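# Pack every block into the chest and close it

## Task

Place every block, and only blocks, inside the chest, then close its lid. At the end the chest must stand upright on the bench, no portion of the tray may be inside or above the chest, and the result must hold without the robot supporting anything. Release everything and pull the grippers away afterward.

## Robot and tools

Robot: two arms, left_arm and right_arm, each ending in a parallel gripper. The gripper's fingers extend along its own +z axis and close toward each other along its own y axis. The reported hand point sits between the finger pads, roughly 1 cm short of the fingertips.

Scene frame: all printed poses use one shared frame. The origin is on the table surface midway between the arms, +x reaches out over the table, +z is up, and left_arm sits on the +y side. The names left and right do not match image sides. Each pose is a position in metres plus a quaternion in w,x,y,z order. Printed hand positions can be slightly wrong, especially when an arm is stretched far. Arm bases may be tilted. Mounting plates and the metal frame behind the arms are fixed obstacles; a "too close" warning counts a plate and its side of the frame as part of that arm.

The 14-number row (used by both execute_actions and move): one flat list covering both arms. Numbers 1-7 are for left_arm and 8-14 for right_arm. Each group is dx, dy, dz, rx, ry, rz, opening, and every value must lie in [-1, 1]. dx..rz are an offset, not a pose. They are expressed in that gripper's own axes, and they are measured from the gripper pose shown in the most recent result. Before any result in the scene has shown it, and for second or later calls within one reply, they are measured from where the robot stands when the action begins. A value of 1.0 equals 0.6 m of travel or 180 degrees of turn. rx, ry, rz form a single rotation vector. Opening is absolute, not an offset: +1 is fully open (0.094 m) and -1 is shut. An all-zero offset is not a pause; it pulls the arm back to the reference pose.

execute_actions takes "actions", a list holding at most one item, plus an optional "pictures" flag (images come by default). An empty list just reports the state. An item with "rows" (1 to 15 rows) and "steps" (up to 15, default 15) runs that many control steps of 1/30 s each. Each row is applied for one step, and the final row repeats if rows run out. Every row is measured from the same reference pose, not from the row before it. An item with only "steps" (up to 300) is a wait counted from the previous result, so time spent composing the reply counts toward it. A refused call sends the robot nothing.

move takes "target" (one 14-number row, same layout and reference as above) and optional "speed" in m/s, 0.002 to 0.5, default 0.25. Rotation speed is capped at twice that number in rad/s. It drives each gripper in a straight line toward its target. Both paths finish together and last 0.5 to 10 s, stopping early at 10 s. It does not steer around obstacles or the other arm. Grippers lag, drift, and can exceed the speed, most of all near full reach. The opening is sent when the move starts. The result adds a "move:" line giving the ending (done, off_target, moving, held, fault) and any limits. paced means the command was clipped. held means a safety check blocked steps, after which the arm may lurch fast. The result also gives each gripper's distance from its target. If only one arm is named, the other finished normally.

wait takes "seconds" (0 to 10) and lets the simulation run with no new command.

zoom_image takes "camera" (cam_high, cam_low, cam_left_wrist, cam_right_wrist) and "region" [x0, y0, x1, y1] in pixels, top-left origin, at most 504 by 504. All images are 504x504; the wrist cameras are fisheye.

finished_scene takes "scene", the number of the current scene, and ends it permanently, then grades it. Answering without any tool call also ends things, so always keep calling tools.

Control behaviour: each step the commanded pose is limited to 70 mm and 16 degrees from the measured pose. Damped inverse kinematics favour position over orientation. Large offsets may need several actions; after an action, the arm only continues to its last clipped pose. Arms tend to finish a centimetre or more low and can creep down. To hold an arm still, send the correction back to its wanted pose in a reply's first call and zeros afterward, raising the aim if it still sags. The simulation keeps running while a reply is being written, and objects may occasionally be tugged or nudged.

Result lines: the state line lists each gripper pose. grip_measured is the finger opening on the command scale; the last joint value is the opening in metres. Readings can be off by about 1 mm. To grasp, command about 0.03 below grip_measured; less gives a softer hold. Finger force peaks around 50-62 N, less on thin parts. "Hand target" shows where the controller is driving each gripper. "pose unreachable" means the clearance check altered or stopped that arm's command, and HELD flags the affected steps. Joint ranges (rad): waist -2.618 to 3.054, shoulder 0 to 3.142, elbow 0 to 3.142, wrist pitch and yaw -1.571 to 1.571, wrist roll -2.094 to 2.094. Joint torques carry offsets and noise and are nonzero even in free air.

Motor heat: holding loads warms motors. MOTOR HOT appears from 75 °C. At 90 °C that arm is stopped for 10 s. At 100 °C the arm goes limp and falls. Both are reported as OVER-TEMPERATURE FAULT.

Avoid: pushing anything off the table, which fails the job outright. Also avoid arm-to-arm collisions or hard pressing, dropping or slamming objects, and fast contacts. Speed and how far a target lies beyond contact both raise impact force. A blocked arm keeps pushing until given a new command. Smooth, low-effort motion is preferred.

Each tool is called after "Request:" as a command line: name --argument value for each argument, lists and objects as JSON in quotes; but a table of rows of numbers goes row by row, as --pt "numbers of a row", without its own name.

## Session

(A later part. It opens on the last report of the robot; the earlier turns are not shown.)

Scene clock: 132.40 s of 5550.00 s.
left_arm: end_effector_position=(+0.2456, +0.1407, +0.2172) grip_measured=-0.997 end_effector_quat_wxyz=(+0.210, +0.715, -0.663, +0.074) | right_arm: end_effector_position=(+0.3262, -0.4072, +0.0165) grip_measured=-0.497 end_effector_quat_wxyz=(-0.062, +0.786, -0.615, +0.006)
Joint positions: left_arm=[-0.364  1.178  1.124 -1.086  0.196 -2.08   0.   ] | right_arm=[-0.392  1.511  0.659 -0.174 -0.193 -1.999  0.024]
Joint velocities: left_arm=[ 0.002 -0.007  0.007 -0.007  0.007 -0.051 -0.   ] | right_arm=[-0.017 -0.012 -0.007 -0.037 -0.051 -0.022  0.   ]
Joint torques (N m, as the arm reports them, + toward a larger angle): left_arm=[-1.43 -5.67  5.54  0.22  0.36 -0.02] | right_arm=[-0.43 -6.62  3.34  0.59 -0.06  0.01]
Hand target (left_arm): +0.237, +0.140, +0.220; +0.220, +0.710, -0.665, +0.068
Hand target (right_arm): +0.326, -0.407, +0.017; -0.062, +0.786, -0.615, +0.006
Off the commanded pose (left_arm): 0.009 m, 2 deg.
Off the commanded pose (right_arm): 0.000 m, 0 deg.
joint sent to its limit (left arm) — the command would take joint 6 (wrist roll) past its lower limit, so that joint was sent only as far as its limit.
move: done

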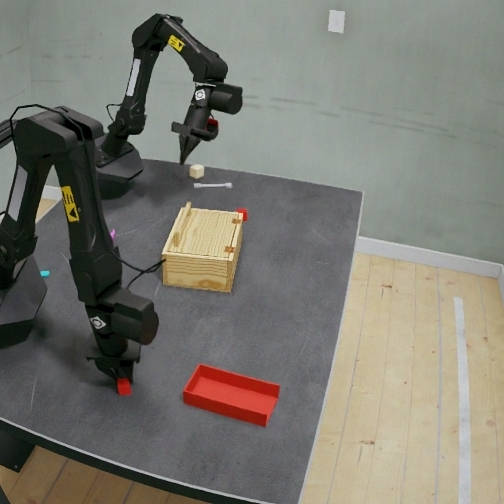

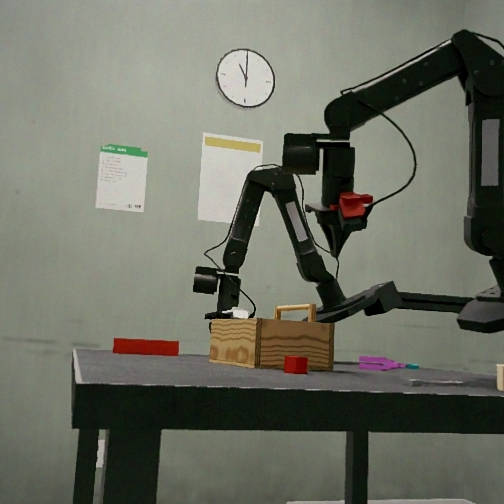

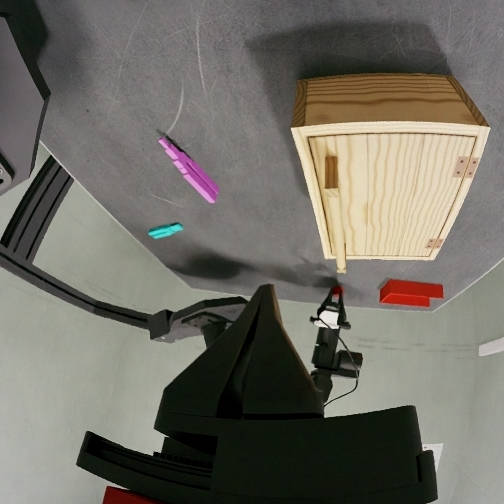

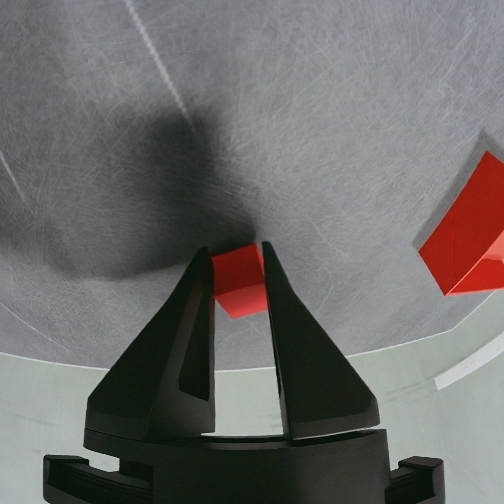

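Request:
move --target '[0.022,0.088,0.237,0.379,-0.517,0.467,-1, 0,0,0,0,0,0,-0.5]'

Scene clock: 146.60 s of 5550.00 s.
left_arm: end_effector_position=(+0.1762, +0.0821, +0.1016) grip_measured=-0.998 end_effector_quat_wxyz=(+0.503, -0.055, +0.861, +0.058) | right_arm: end_effector_position=(+0.3262, -0.4072, +0.0165) grip_measured=-0.497 end_effector_quat_wxyz=(-0.062, +0.786, -0.615, +0.006)
Joint positions: left_arm=[-1.289  2.104  0.756 -0.572 -1.543 -1.917  0.   ] | right_arm=[-0.392  1.511  0.659 -0.174 -0.193 -1.999  0.024]
Joint velocities: left_arm=[-0.032 -0.027 -0.022  0.022  0.022  0.095 -0.001] | right_arm=[-0.007  0.007  0.002 -0.022 -0.022 -0.037 -0.   ]
Joint torques (N m, as the arm reports them, + toward a larger angle): left_arm=[-4.5  -5.1   4.28 -0.12 -0.66  0.02] | right_arm=[-0.43 -6.62  3.34  0.59 -0.06  0.01]
Hand target (left_arm): +0.177, +0.071, +0.108; +0.515, -0.045, +0.854, +0.049
Hand target (right_arm): +0.326, -0.407, +0.017; -0.062, +0.786, -0.615, +0.006
Off the commanded pose (left_arm): 0.013 m, 31 deg; orientation clipped at the last step of the last action.
Off the commanded pose (right_arm): 0.000 m, 0 deg.
joint sent to its limit (left arm) — the command would take joint 5 (wrist yaw) past its lower limit, so that joint was sent only as far as its limit.
After step 90, 5.40 s passed at rest.
move: off_target (left_arm); limits=paced

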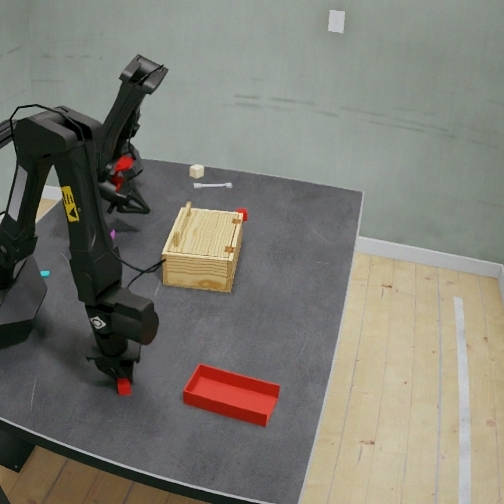

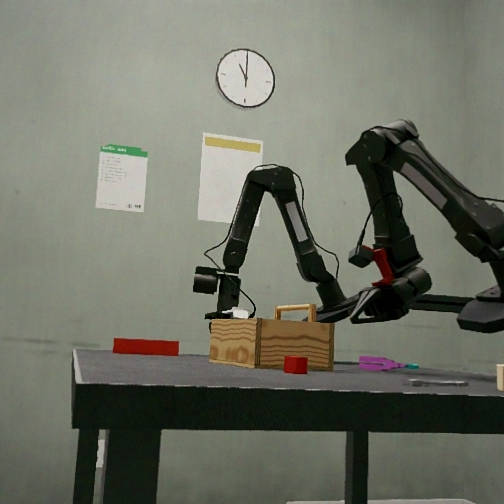

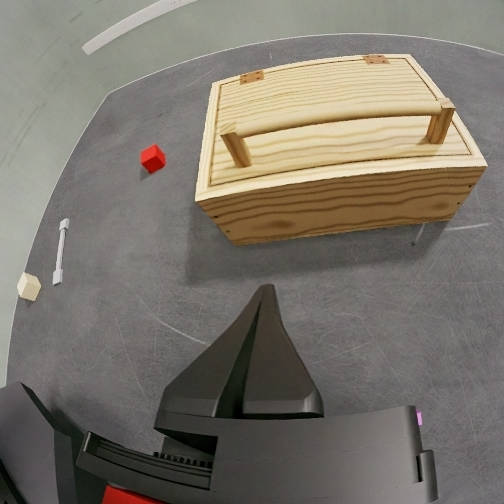

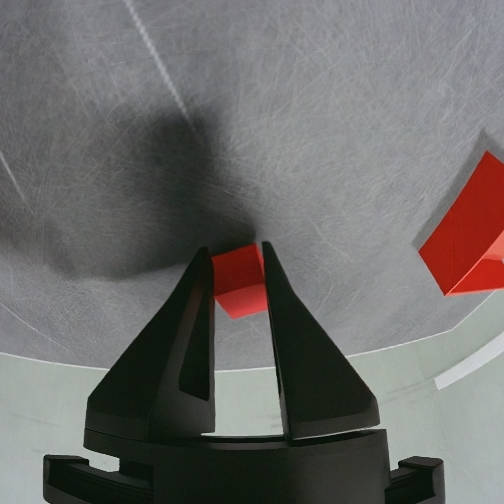

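Request:
move --target '[-0.09,-0.05,0.1,0,-0.17,0,-1, 0,0,0,0,0,0,-0.5]' --speed 0.1

Scene clock: 158.87 s of 5550.00 s.
left_arm: end_effector_position=(+0.2472, +0.0730, +0.1059) grip_measured=-0.998 end_effector_quat_wxyz=(+0.490, -0.085, +0.853, +0.156) | right_arm: end_effector_position=(+0.3262, -0.4072, +0.0165) grip_measured=-0.497 end_effector_quat_wxyz=(-0.062, +0.786, -0.615, +0.006)
Joint positions: left_arm=[-1.082  2.064  0.971 -0.572 -1.543 -1.609  0.   ] | right_arm=[-0.392  1.511  0.659 -0.174 -0.193 -1.999  0.024]
Joint velocities: left_arm=[-0.017  0.007  0.007  0.022 -0.022  0.095 -0.001] | right_arm=[-0.002  0.017 -0.002  0.022 -0.066  0.007 -0.001]
Joint torques (N m, as the arm reports them, + toward a larger angle): left_arm=[-3.64 -8.07  5.1   0.22 -0.7   0.01] | right_arm=[-0.43 -6.62  3.33  0.59 -0.07  0.  ]
Hand target (left_arm): +0.257, +0.065, +0.118; +0.506, -0.103, +0.844, +0.144
Hand target (right_arm): +0.326, -0.407, +0.017; -0.062, +0.786, -0.615, +0.006
Off the commanded pose (left_arm): 0.019 m, 33 deg; orientation clipped at the last step of the last action.
Off the commanded pose (right_arm): 0.000 m, 0 deg.
joint sent to its limit (left arm) — the command would take joint 5 (wrist yaw) past its lower limit, so that joint was sent only as far as its limit.
After step 90, 5.97 s passed at rest.
move: off_target (left_arm); limits=paced

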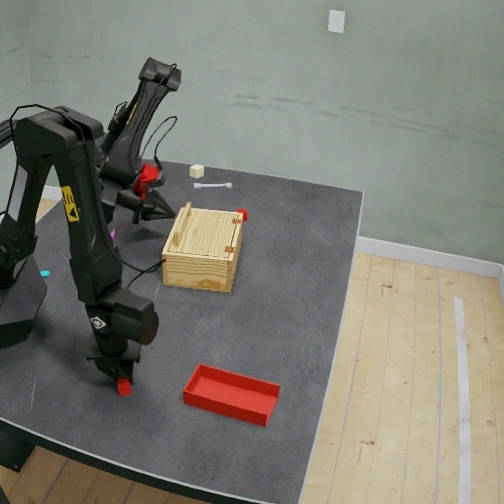

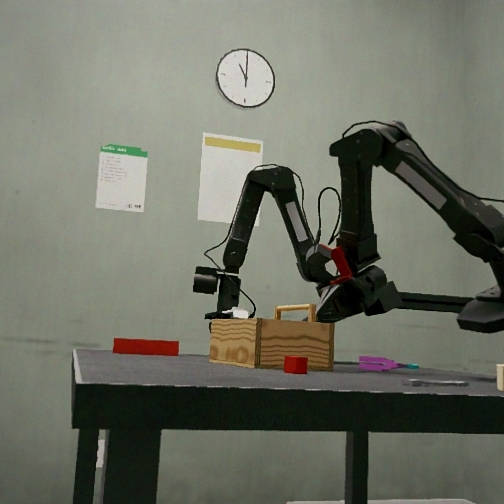

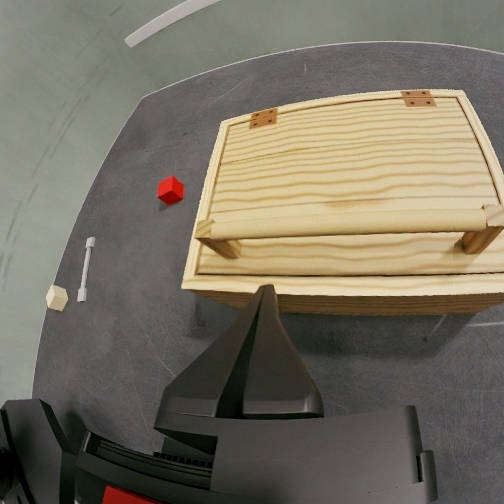

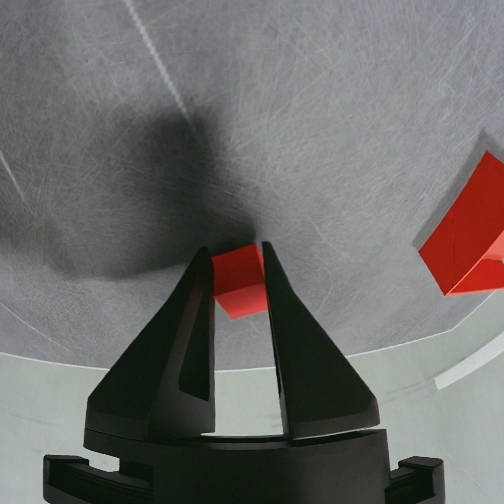

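Request:
move --target '[-0.05,0,0.07,0,0,0,-1, 0,0,0,0,0,0,-0.5]' --speed 0.06

Scene clock: 165.43 s of 5550.00 s.
left_arm: end_effector_position=(+0.2919, +0.0860, +0.1055) grip_measured=-0.998 end_effector_quat_wxyz=(+0.461, -0.105, +0.858, +0.201) | right_arm: end_effector_position=(+0.3262, -0.4072, +0.0165) grip_measured=-0.497 end_effector_quat_wxyz=(-0.062, +0.786, -0.615, +0.006)
Joint positions: left_arm=[-0.95   1.973  0.967 -0.236 -1.493 -1.161  0.   ] | right_arm=[-0.392  1.511  0.659 -0.174 -0.193 -1.999  0.024]
Joint velocities: left_arm=[-0.032 -0.061 -0.144  0.432  0.051  0.315  0.   ] | right_arm=[-0.017 -0.007 -0.002 -0.022 -0.022 -0.051 -0.001]
Joint torques (N m, as the arm reports them, + toward a larger angle): left_arm=[-3.39 -8.62  2.4   0.7  -0.52  0.  ] | right_arm=[-0.43 -6.63  3.34  0.6  -0.06  0.01]
Hand target (left_arm): +0.295, +0.088, +0.112; +0.468, -0.114, +0.854, +0.197
Hand target (right_arm): +0.326, -0.407, +0.017; -0.062, +0.786, -0.615, +0.006
Off the commanded pose (left_arm): 0.008 m, 7 deg.
Off the commanded pose (right_arm): 0.000 m, 0 deg.
After step 90, 1.87 s passed at rest.
move: off_target (left_arm)

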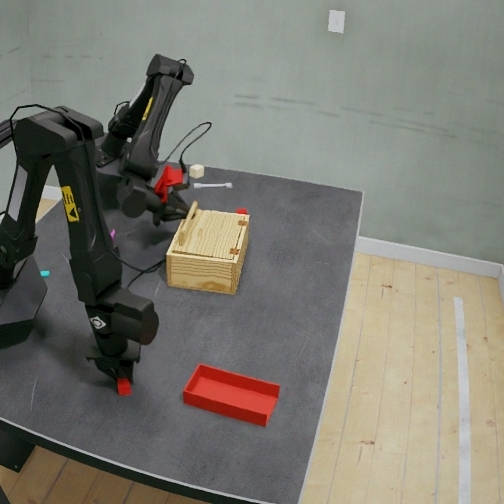

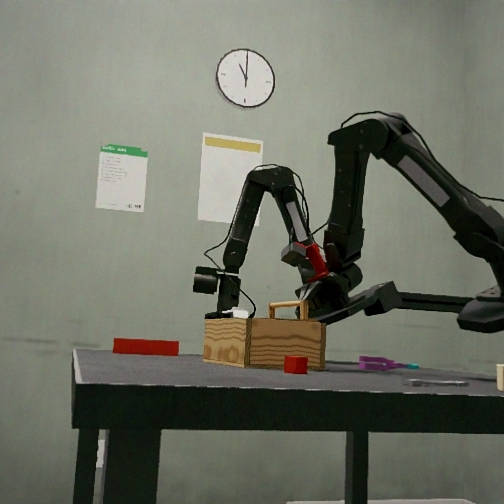

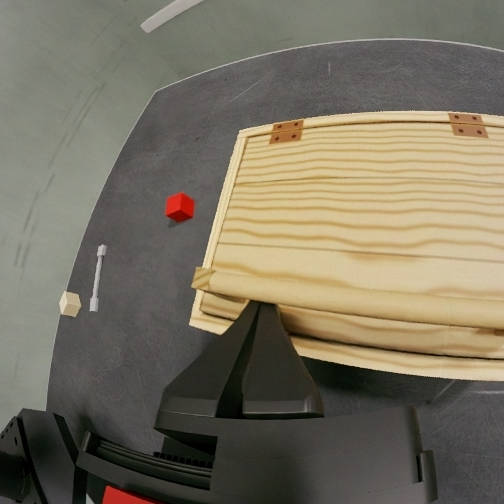

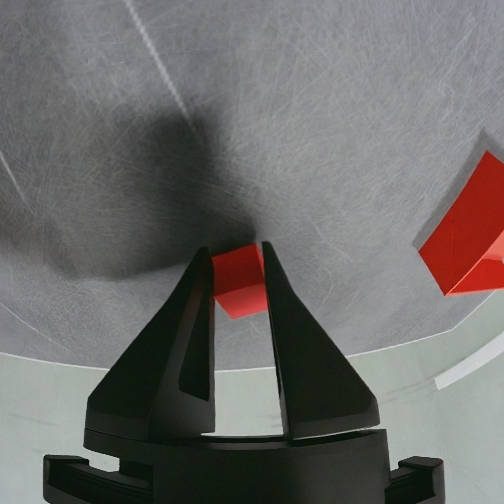

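Request:
move --target '[-0.14,0,-0.02,0,-0.15,0,-1, 0,0,0,0,0,0,-0.5]' --speed 0.06

Scene clock: 174.73 s of 5550.00 s.
left_arm: end_effector_position=(+0.3291, +0.0824, +0.1684) grip_measured=-0.998 end_effector_quat_wxyz=(+0.478, -0.083, +0.846, +0.219) | right_arm: end_effector_position=(+0.3262, -0.4072, +0.0165) grip_measured=-0.497 end_effector_quat_wxyz=(-0.062, +0.786, -0.615, +0.006)
Joint positions: left_arm=[-0.951  1.795  0.954  0.049 -1.545 -0.665  0.   ] | right_arm=[-0.392  1.511  0.659 -0.174 -0.193 -1.999  0.024]
Joint velocities: left_arm=[ 0.002  0.002 -0.002  0.037 -0.007  0.037  0.001] | right_arm=[-0.022 -0.012 -0.007  0.022  0.051 -0.022  0.001]
Joint torques (N m, as the arm reports them, + toward a larger angle): left_arm=[-4.52 -8.45  4.    1.22 -0.63  0.01] | right_arm=[-0.43 -6.63  3.33  0.59 -0.06  0.01]
Hand target (left_arm): +0.328, +0.082, +0.181; +0.490, -0.096, +0.840, +0.214
Hand target (right_arm): +0.326, -0.407, +0.017; -0.062, +0.786, -0.615, +0.006
Off the commanded pose (left_arm): 0.013 m, 24 deg; orientation clipped at the last step of the last action.
Off the commanded pose (right_arm): 0.000 m, 0 deg.
joint sent to its limit (left arm) — the command would take joint 5 (wrist yaw) past its lower limit, so that joint was sent only as far as its limit.
After step 90, 2.03 s passed at rest.
move: off_target (left_arm); limits=paced

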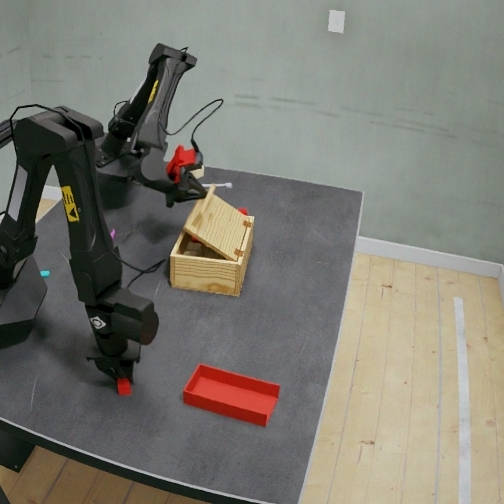

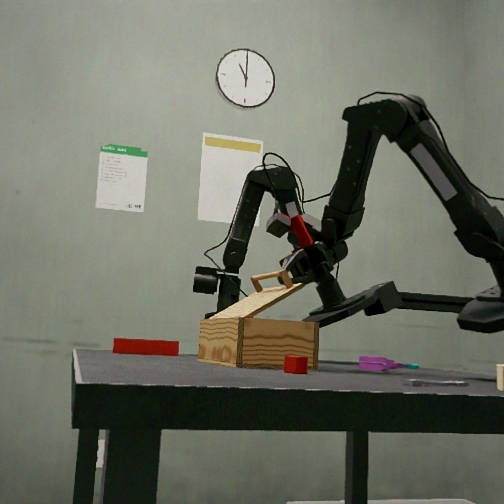

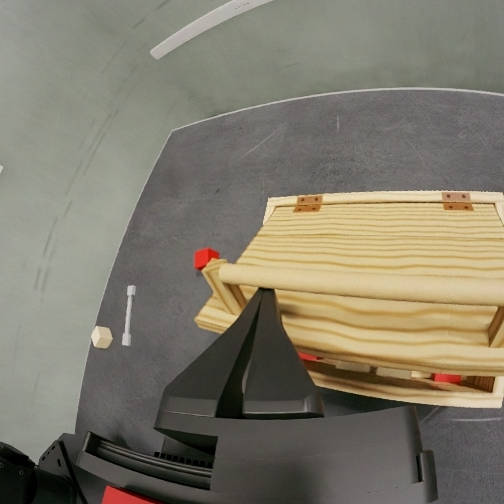

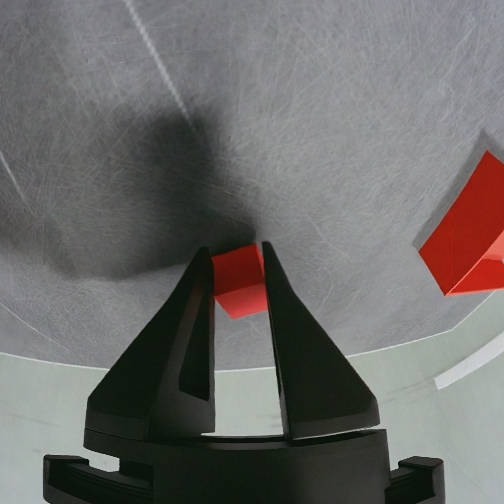

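Working. Continue: +x 0.09, +z 0.06.

Request:
move --target '[-0.16,0,0.08,0,0,0,-1, 0,0,0,0,0,0,-0.5]' --speed 0.06

Scene clock: 179.37 s of 5550.00 s.
left_arm: end_effector_position=(+0.4083, +0.0997, +0.2174) grip_measured=-0.998 end_effector_quat_wxyz=(+0.468, -0.068, +0.849, +0.233) | right_arm: end_effector_position=(+0.3262, -0.4072, +0.0165) grip_measured=-0.497 end_effector_quat_wxyz=(-0.062, +0.786, -0.615, +0.006)
Joint positions: left_arm=[-0.812  1.688  1.034  0.46  -1.422 -0.021  0.   ] | right_arm=[-0.392  1.511  0.659 -0.174 -0.193 -1.999  0.024]
Joint velocities: left_arm=[-0.012  0.007 -0.017  0.051 -0.007  0.037 -0.   ] | right_arm=[-0.007 -0.012 -0.012  0.037  0.022 -0.037 -0.   ]
Joint torques (N m, as the arm reports them, + toward a larger angle): left_arm=[-2.68 -8.31  6.41  1.38 -0.06  0.  ] | right_arm=[-0.43 -6.63  3.34  0.59 -0.06  0.  ]
Hand target (left_arm): +0.415, +0.099, +0.228; +0.477, -0.084, +0.847, +0.219
Hand target (right_arm): +0.326, -0.407, +0.017; -0.062, +0.786, -0.615, +0.006
Off the commanded pose (left_arm): 0.014 m, 3 deg.
Off the commanded pose (right_arm): 0.000 m, 0 deg.
move: off_target (left_arm)

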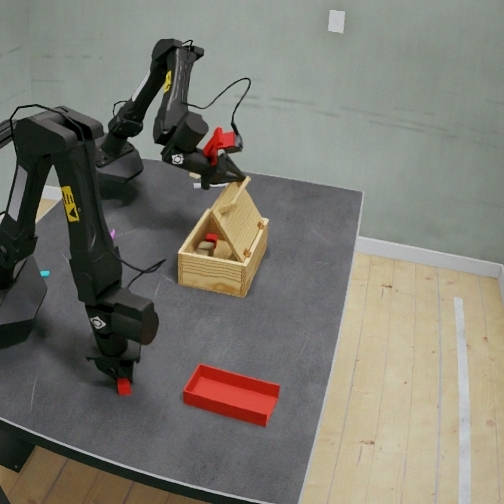

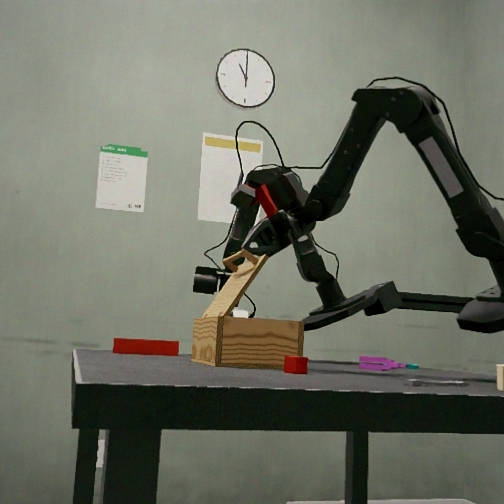

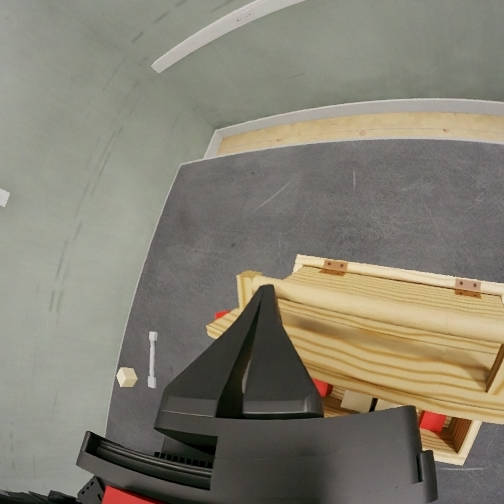

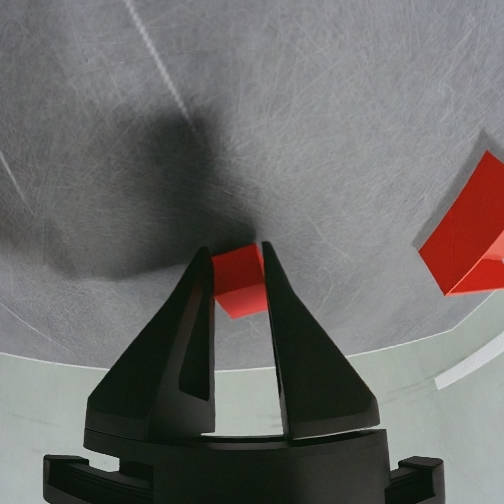

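Request:
move --target '[-0.08,0,0.14,0,0,0,-1, 0,0,0,0,0,0,-0.5]' --speed 0.06

Scene clock: 184.43 s of 5550.00 s.
left_arm: end_effector_position=(+0.4925, +0.1349, +0.2260) grip_measured=-0.998 end_effector_quat_wxyz=(+0.476, -0.083, +0.845, +0.230) | right_arm: end_effector_position=(+0.3262, -0.4072, +0.0165) grip_measured=-0.497 end_effector_quat_wxyz=(-0.062, +0.786, -0.615, +0.006)
Joint positions: left_arm=[-0.606  1.723  1.226  0.447 -1.226  0.091  0.   ] | right_arm=[-0.392  1.511  0.659 -0.174 -0.193 -1.999  0.024]
Joint velocities: left_arm=[-0.012 -0.002  0.002 -0.007 -0.051 -0.051 -0.   ] | right_arm=[-0.002  0.007 -0.022 -0.037  0.007 -0.051 -0.001]
Joint torques (N m, as the arm reports them, + toward a larger angle): left_arm=[-1.57 -7.41  7.46  1.17  0.03  0.  ] | right_arm=[-0.43 -6.63  3.34  0.59 -0.06  0.01]
Hand target (left_arm): +0.498, +0.134, +0.219; +0.468, -0.069, +0.850, +0.233
Hand target (right_arm): +0.326, -0.407, +0.017; -0.062, +0.786, -0.615, +0.006
Off the commanded pose (left_arm): 0.010 m, 2 deg.
Off the commanded pose (right_arm): 0.000 m, 0 deg.
After step 90, 0.17 s passed at rest.
move: done

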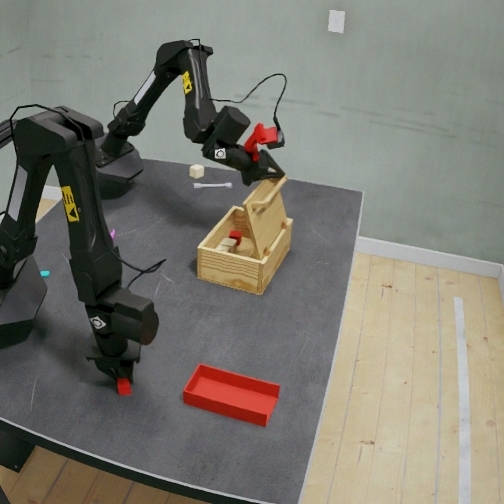

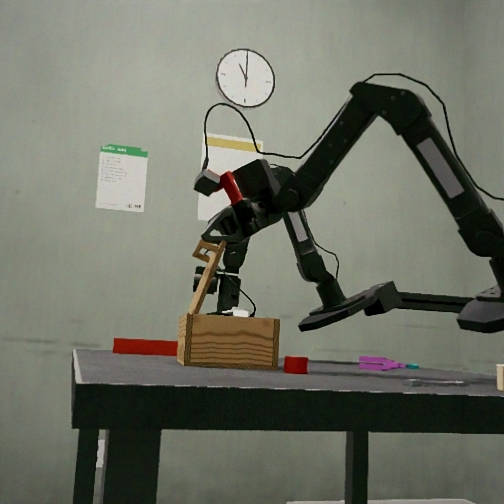

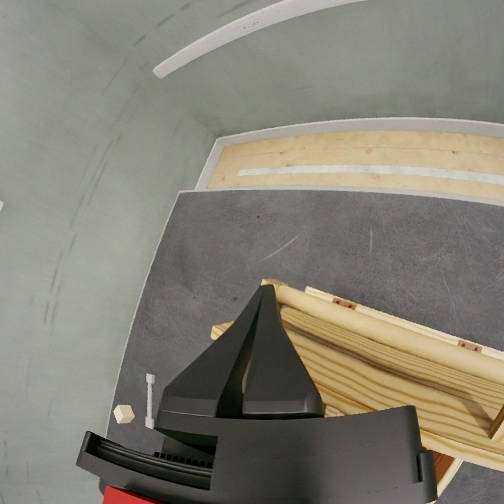

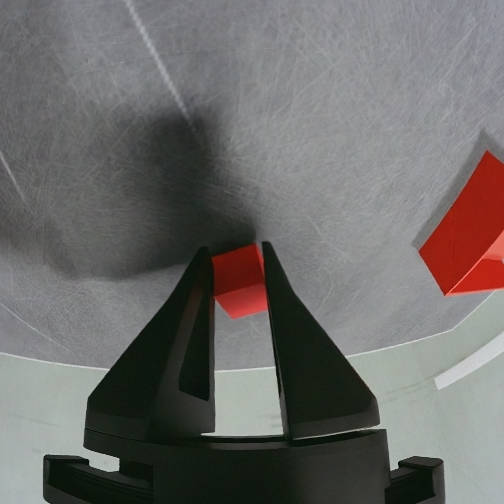

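Request:
move --target '[0,0,0,0,0,0,-1, -0.2,-0.08,-0.26,0,0,0,-0.5]'

Request:
move --target '[0,0,0,0,0,0,-1, -0.43,-0.17,0,0,0,0,-0.5]'

Scene clock: 194.13 s of 5550.00 s.
left_arm: end_effector_position=(+0.4927, +0.1349, +0.2262) grip_measured=-0.998 end_effector_quat_wxyz=(+0.476, -0.083, +0.845, +0.229) | right_arm: end_effector_position=(+0.3264, -0.2985, +0.1781) grip_measured=-0.498 end_effector_quat_wxyz=(-0.054, +0.788, -0.614, +0.006)
Joint positions: left_arm=[-0.606  1.723  1.227  0.447 -1.226  0.091  0.   ] | right_arm=[ 0.167  1.062  0.943 -0.899  0.116 -1.529  0.024]
Joint velocities: left_arm=[-0.007  0.017 -0.007 -0.007 -0.022 -0.066  0.001] | right_arm=[-0.007  0.012 -0.002 -0.022 -0.007  0.007 -0.001]
Joint torques (N m, as the arm reports them, + toward a larger angle): left_arm=[-2.61 -8.41  5.85  1.47 -0.11 -0.01] | right_arm=[ 1.49 -5.45  8.37  0.48 -0.01  0.1 ]
Hand target (left_arm): +0.493, +0.135, +0.226; +0.476, -0.083, +0.845, +0.229
Hand target (right_arm): +0.332, -0.295, +0.187; -0.064, +0.786, -0.615, +0.009
Off the commanded pose (left_arm): 0.000 m, 0 deg.
Off the commanded pose (right_arm): 0.009 m, 1 deg.
After step 90, 5.10 s passed at rest.
move: done

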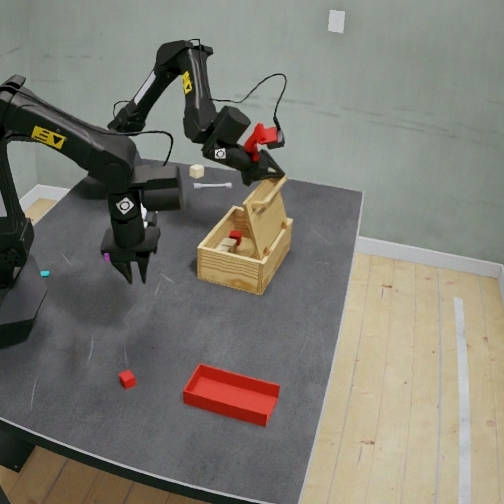

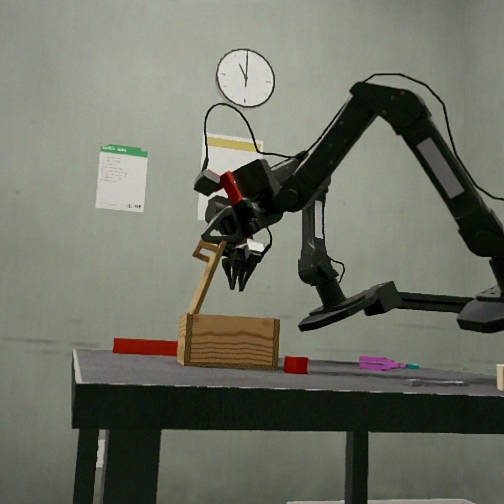

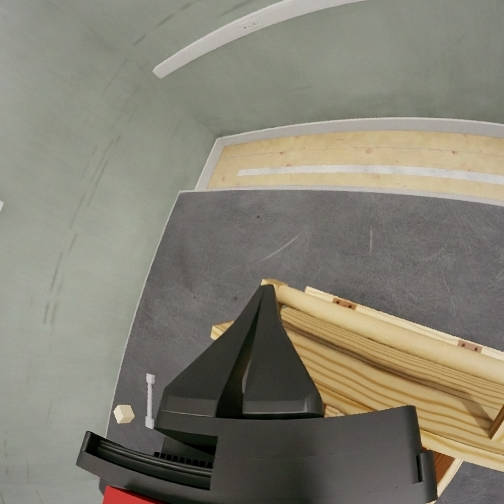

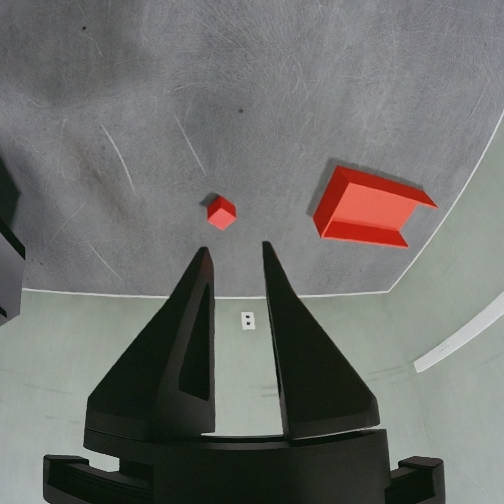

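Scene clock: 195.57 s of 5550.00 s.
left_arm: end_effector_position=(+0.4937, +0.1367, +0.2276) grip_measured=-0.998 end_effector_quat_wxyz=(+0.478, -0.087, +0.843, +0.229) | right_arm: end_effector_position=(+0.3537, -0.0655, +0.1863) grip_measured=-0.498 end_effector_quat_wxyz=(-0.060, +0.798, -0.599, +0.008)
Joint positions: left_arm=[-0.602  1.721  1.227  0.453 -1.226  0.091  0.   ] | right_arm=[ 0.823  1.758  1.608 -1.022  0.425 -0.966  0.024]
Joint velocities: left_arm=[-0.012  0.007 -0.022 -0.037 -0.007 -0.022  0.001] | right_arm=[-0.002 -0.002 -0.017  0.037 -0.051  0.007  0.   ]
Joint torques (N m, as the arm reports them, + toward a larger angle): left_arm=[-2.6  -8.56  5.63  1.42 -0.14 -0.04] | right_arm=[  2.88 -10.61   5.5    0.72  -0.13  -0.03]
Hand target (left_arm): +0.494, +0.137, +0.227; +0.478, -0.087, +0.844, +0.229
Hand target (right_arm): +0.356, -0.066, +0.193; -0.070, +0.796, -0.601, +0.003
Off the commanded pose (left_arm): 0.002 m, 1 deg.
Off the commanded pose (right_arm): 0.045 m, 2 deg.
move: held (left_arm, right_arm); limits=held; held on 11 of 43 steps (right_arm, left_arm), including the last (right_arm, left_arm)
pose unreachable (left arm): on one or more control steps of this call this arm could not follow its commanded pose, so it was not sent that pose on those steps. On the call's last step it was still not sent that pose. It may still have moved: this result reports where it is.
cause: the commanded pose would bring a part of the arm too close to another arm (this arm's wrist (the part past joint 4) and the other arm's wrist (the part past joint 4), along the way the arms are being sent).
pose unreachable (right arm): on one or more control steps of this call this arm could not follow its commanded pose, so it was not sent that pose on those steps. On the call's last step it was still not sent that pose. It may still have moved: this result reports where it is.
cause: the commanded pose would bring a part of the arm too close to another arm (this arm's wrist (the part past joint 4) and the other arm's wrist (the part past joint 4)).

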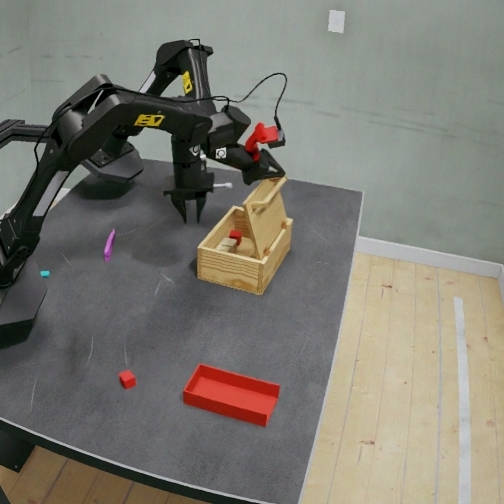

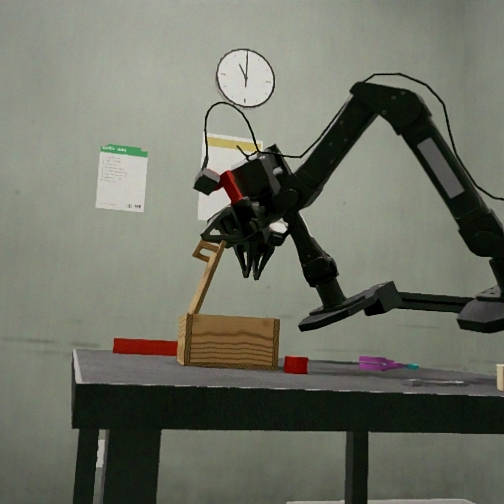

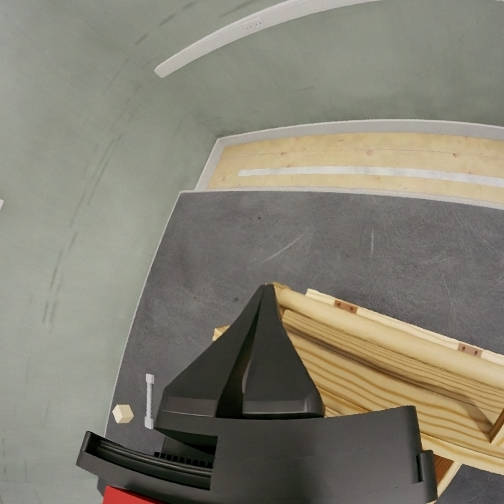

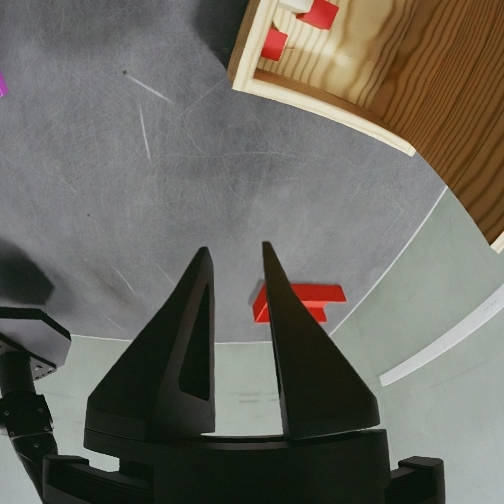

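Request:
move --target '[0,0,0,0,0,0,-1, 0.09,-0.26,0.2,0,0,0,-1]'

Scene clock: 202.07 s of 5550.00 s.
left_arm: end_effector_position=(+0.4937, +0.1367, +0.2276) grip_measured=-0.998 end_effector_quat_wxyz=(+0.478, -0.087, +0.843, +0.229) | right_arm: end_effector_position=(+0.5222, -0.0726, +0.0656) grip_measured=-0.980 end_effector_quat_wxyz=(-0.042, +0.798, -0.602, +0.013)
Joint positions: left_arm=[-0.602  1.721  1.227  0.453 -1.226  0.091  0.   ] | right_arm=[ 0.458  2.415  2.487 -1.156  0.285 -1.301  0.001]
Joint velocities: left_arm=[-0.007 -0.017  0.002  0.022 -0.081  0.022 -0.   ] | right_arm=[-0.007 -0.002  0.017 -0.037  0.037  0.007 -0.   ]
Joint torques (N m, as the arm reports them, + toward a larger angle): left_arm=[-2.85 -8.67  6.06  1.44 -0.14 -0.03] | right_arm=[  4.01 -14.04   8.54   0.53  -0.26  -0.03]
Hand target (left_arm): +0.494, +0.137, +0.228; +0.478, -0.087, +0.843, +0.229
Hand target (right_arm): +0.525, -0.065, +0.076; -0.058, +0.798, -0.599, +0.008
Off the commanded pose (left_arm): 0.000 m, 0 deg.
Off the commanded pose (right_arm): 0.018 m, 2 deg.
After step 90, 1.93 s passed at rest.
move: off_target (right_arm)

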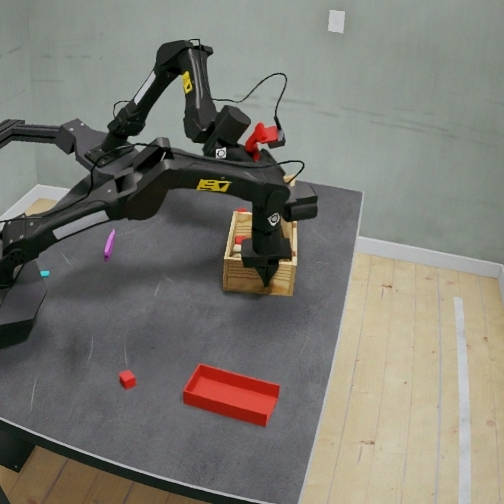

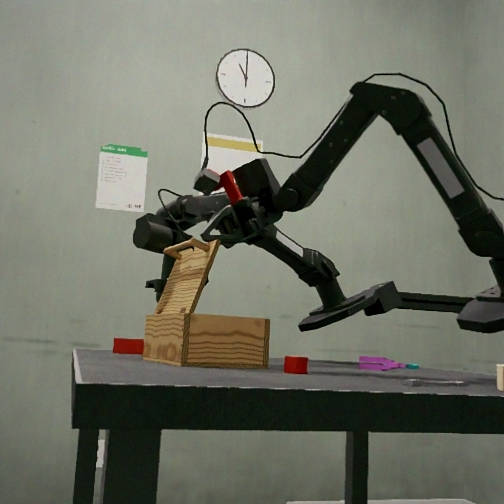

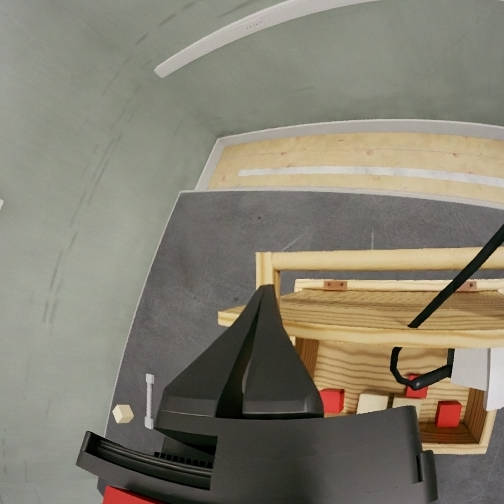

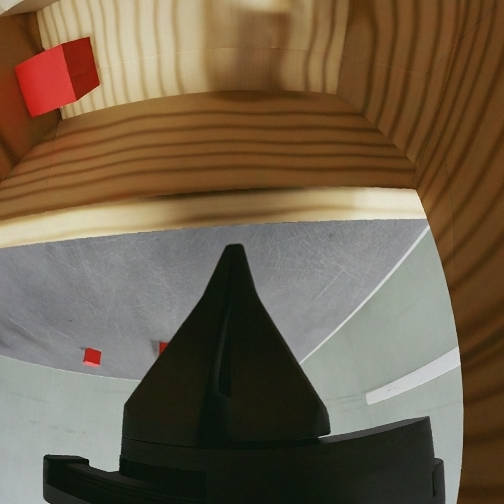

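Request:
move --target '[0.1,0,-0.25,0,0,0,-1, 0.1,0.03,-0.12,0,0,0,1]' --speed 0.15

Request:
move --target '[0,0,0,0,0,0,-1, 0.32,0.4,0.12,0,0,0,1]'

Scene clock: 210.33 s of 5550.00 s.
left_arm: end_effector_position=(+0.3527, +0.0665, +0.2364) grip_measured=-0.998 end_effector_quat_wxyz=(+0.487, -0.059, +0.847, +0.206) | right_arm: end_effector_position=(+0.5193, -0.1387, +0.1245) grip_measured=+1.000 end_effector_quat_wxyz=(-0.034, +0.796, -0.605, +0.019)
Joint positions: left_arm=[-1.003  1.668  0.954  0.5   -1.555 -0.064  0.   ] | right_arm=[ 0.384  2.119  2.197 -1.154  0.267 -1.36   0.094]
Joint velocities: left_arm=[-0.007 -0.002 -0.012  0.051 -0.037 -0.037 -0.   ] | right_arm=[-0.007  0.007 -0.002 -0.022 -0.051 -0.007  0.   ]
Joint torques (N m, as the arm reports them, + toward a larger angle): left_arm=[-3.69 -7.84  4.26  1.21 -0.33 -0.21] | right_arm=[  2.49 -14.97   4.93   0.51  -0.21  -0.09]
Hand target (left_arm): +0.349, +0.071, +0.242; +0.490, -0.069, +0.845, +0.204
Hand target (right_arm): +0.518, -0.140, +0.133; -0.041, +0.798, -0.602, +0.013
Off the commanded pose (left_arm): 0.009 m, 4 deg.
Off the commanded pose (right_arm): 0.010 m, 1 deg.
joint sent to its limit (left arm) — the command would take joint 5 (wrist yaw) past its lower limit, so that joint was sent only as far as its limit.
After step 90, 3.63 s passed at rest.
move: off_target (left_arm)

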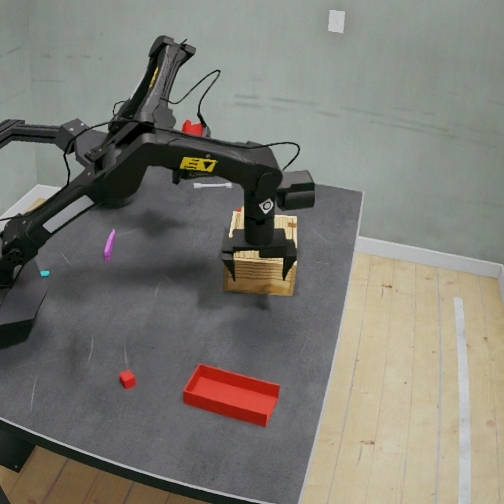

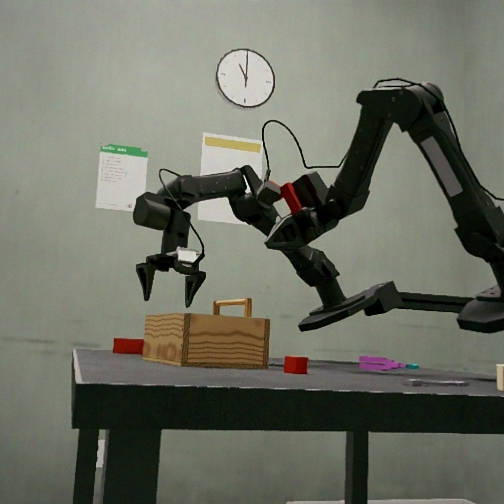

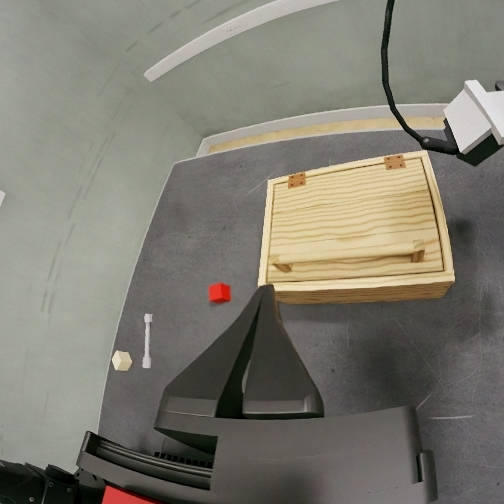

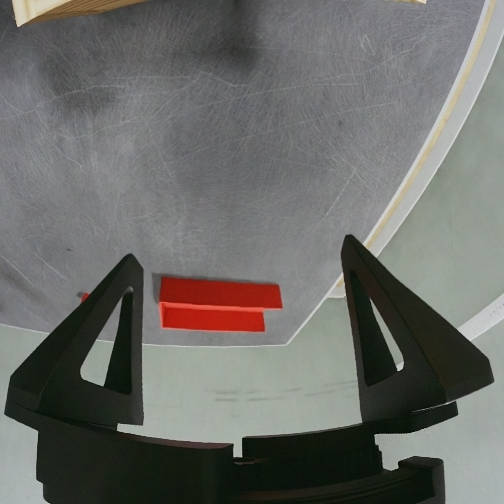

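Scene clock: 212.33 s of 5550.00 s.
left_arm: end_effector_position=(+0.3527, +0.0665, +0.2364) grip_measured=-0.998 end_effector_quat_wxyz=(+0.487, -0.059, +0.847, +0.206) | right_arm: end_effector_position=(+0.3411, -0.3863, +0.0261) grip_measured=+1.000 end_effector_quat_wxyz=(-0.018, +0.795, -0.607, +0.009)
Joint positions: left_arm=[-1.003  1.668  0.954  0.5   -1.555 -0.064  0.   ] | right_arm=[-0.249  1.508  0.755 -0.298 -0.041 -1.905  0.094]
Joint velocities: left_arm=[-0.012  0.007 -0.012 -0.037  0.037 -0.081  0.001] | right_arm=[ 0.002  0.002 -0.007  0.022 -0.022 -0.095  0.   ]
Joint torques (N m, as the arm reports them, + toward a larger angle): left_arm=[-3.04 -6.43  5.36  1.23 -0.17 -0.03] | right_arm=[-0.91 -9.14  2.88  0.57 -0.26 -0.1 ]
Hand target (left_arm): +0.353, +0.066, +0.236; +0.487, -0.059, +0.847, +0.206
Hand target (right_arm): +0.344, -0.386, +0.031; -0.031, +0.795, -0.605, +0.016
Off the commanded pose (left_arm): 0.000 m, 0 deg.
Off the commanded pose (right_arm): 0.007 m, 2 deg.
move: done

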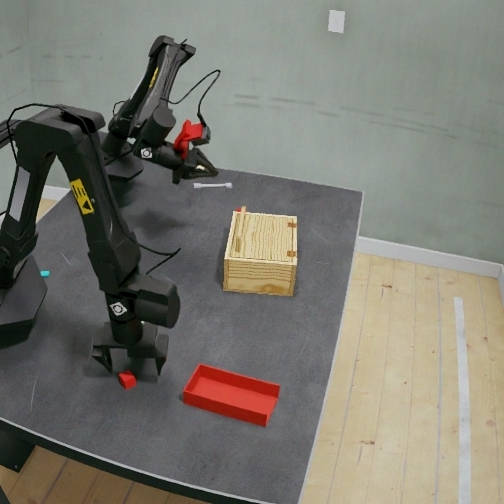

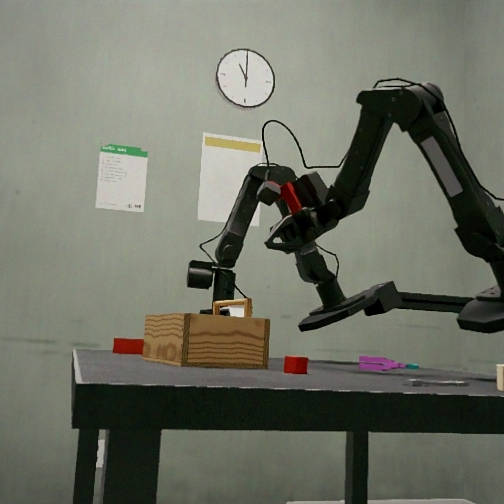

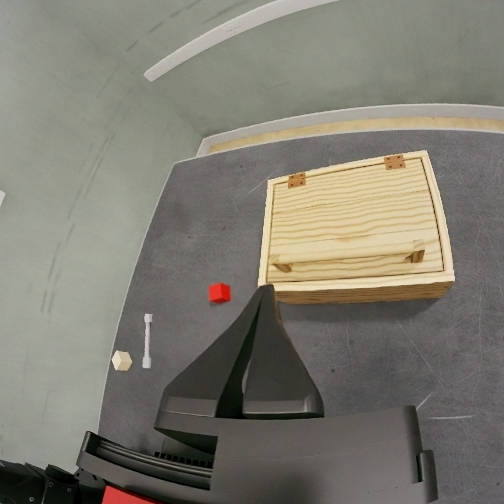

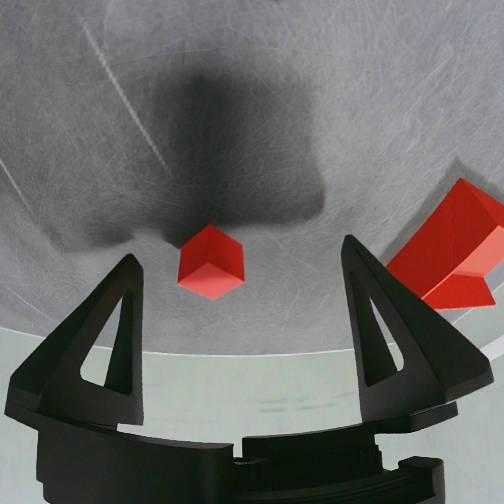

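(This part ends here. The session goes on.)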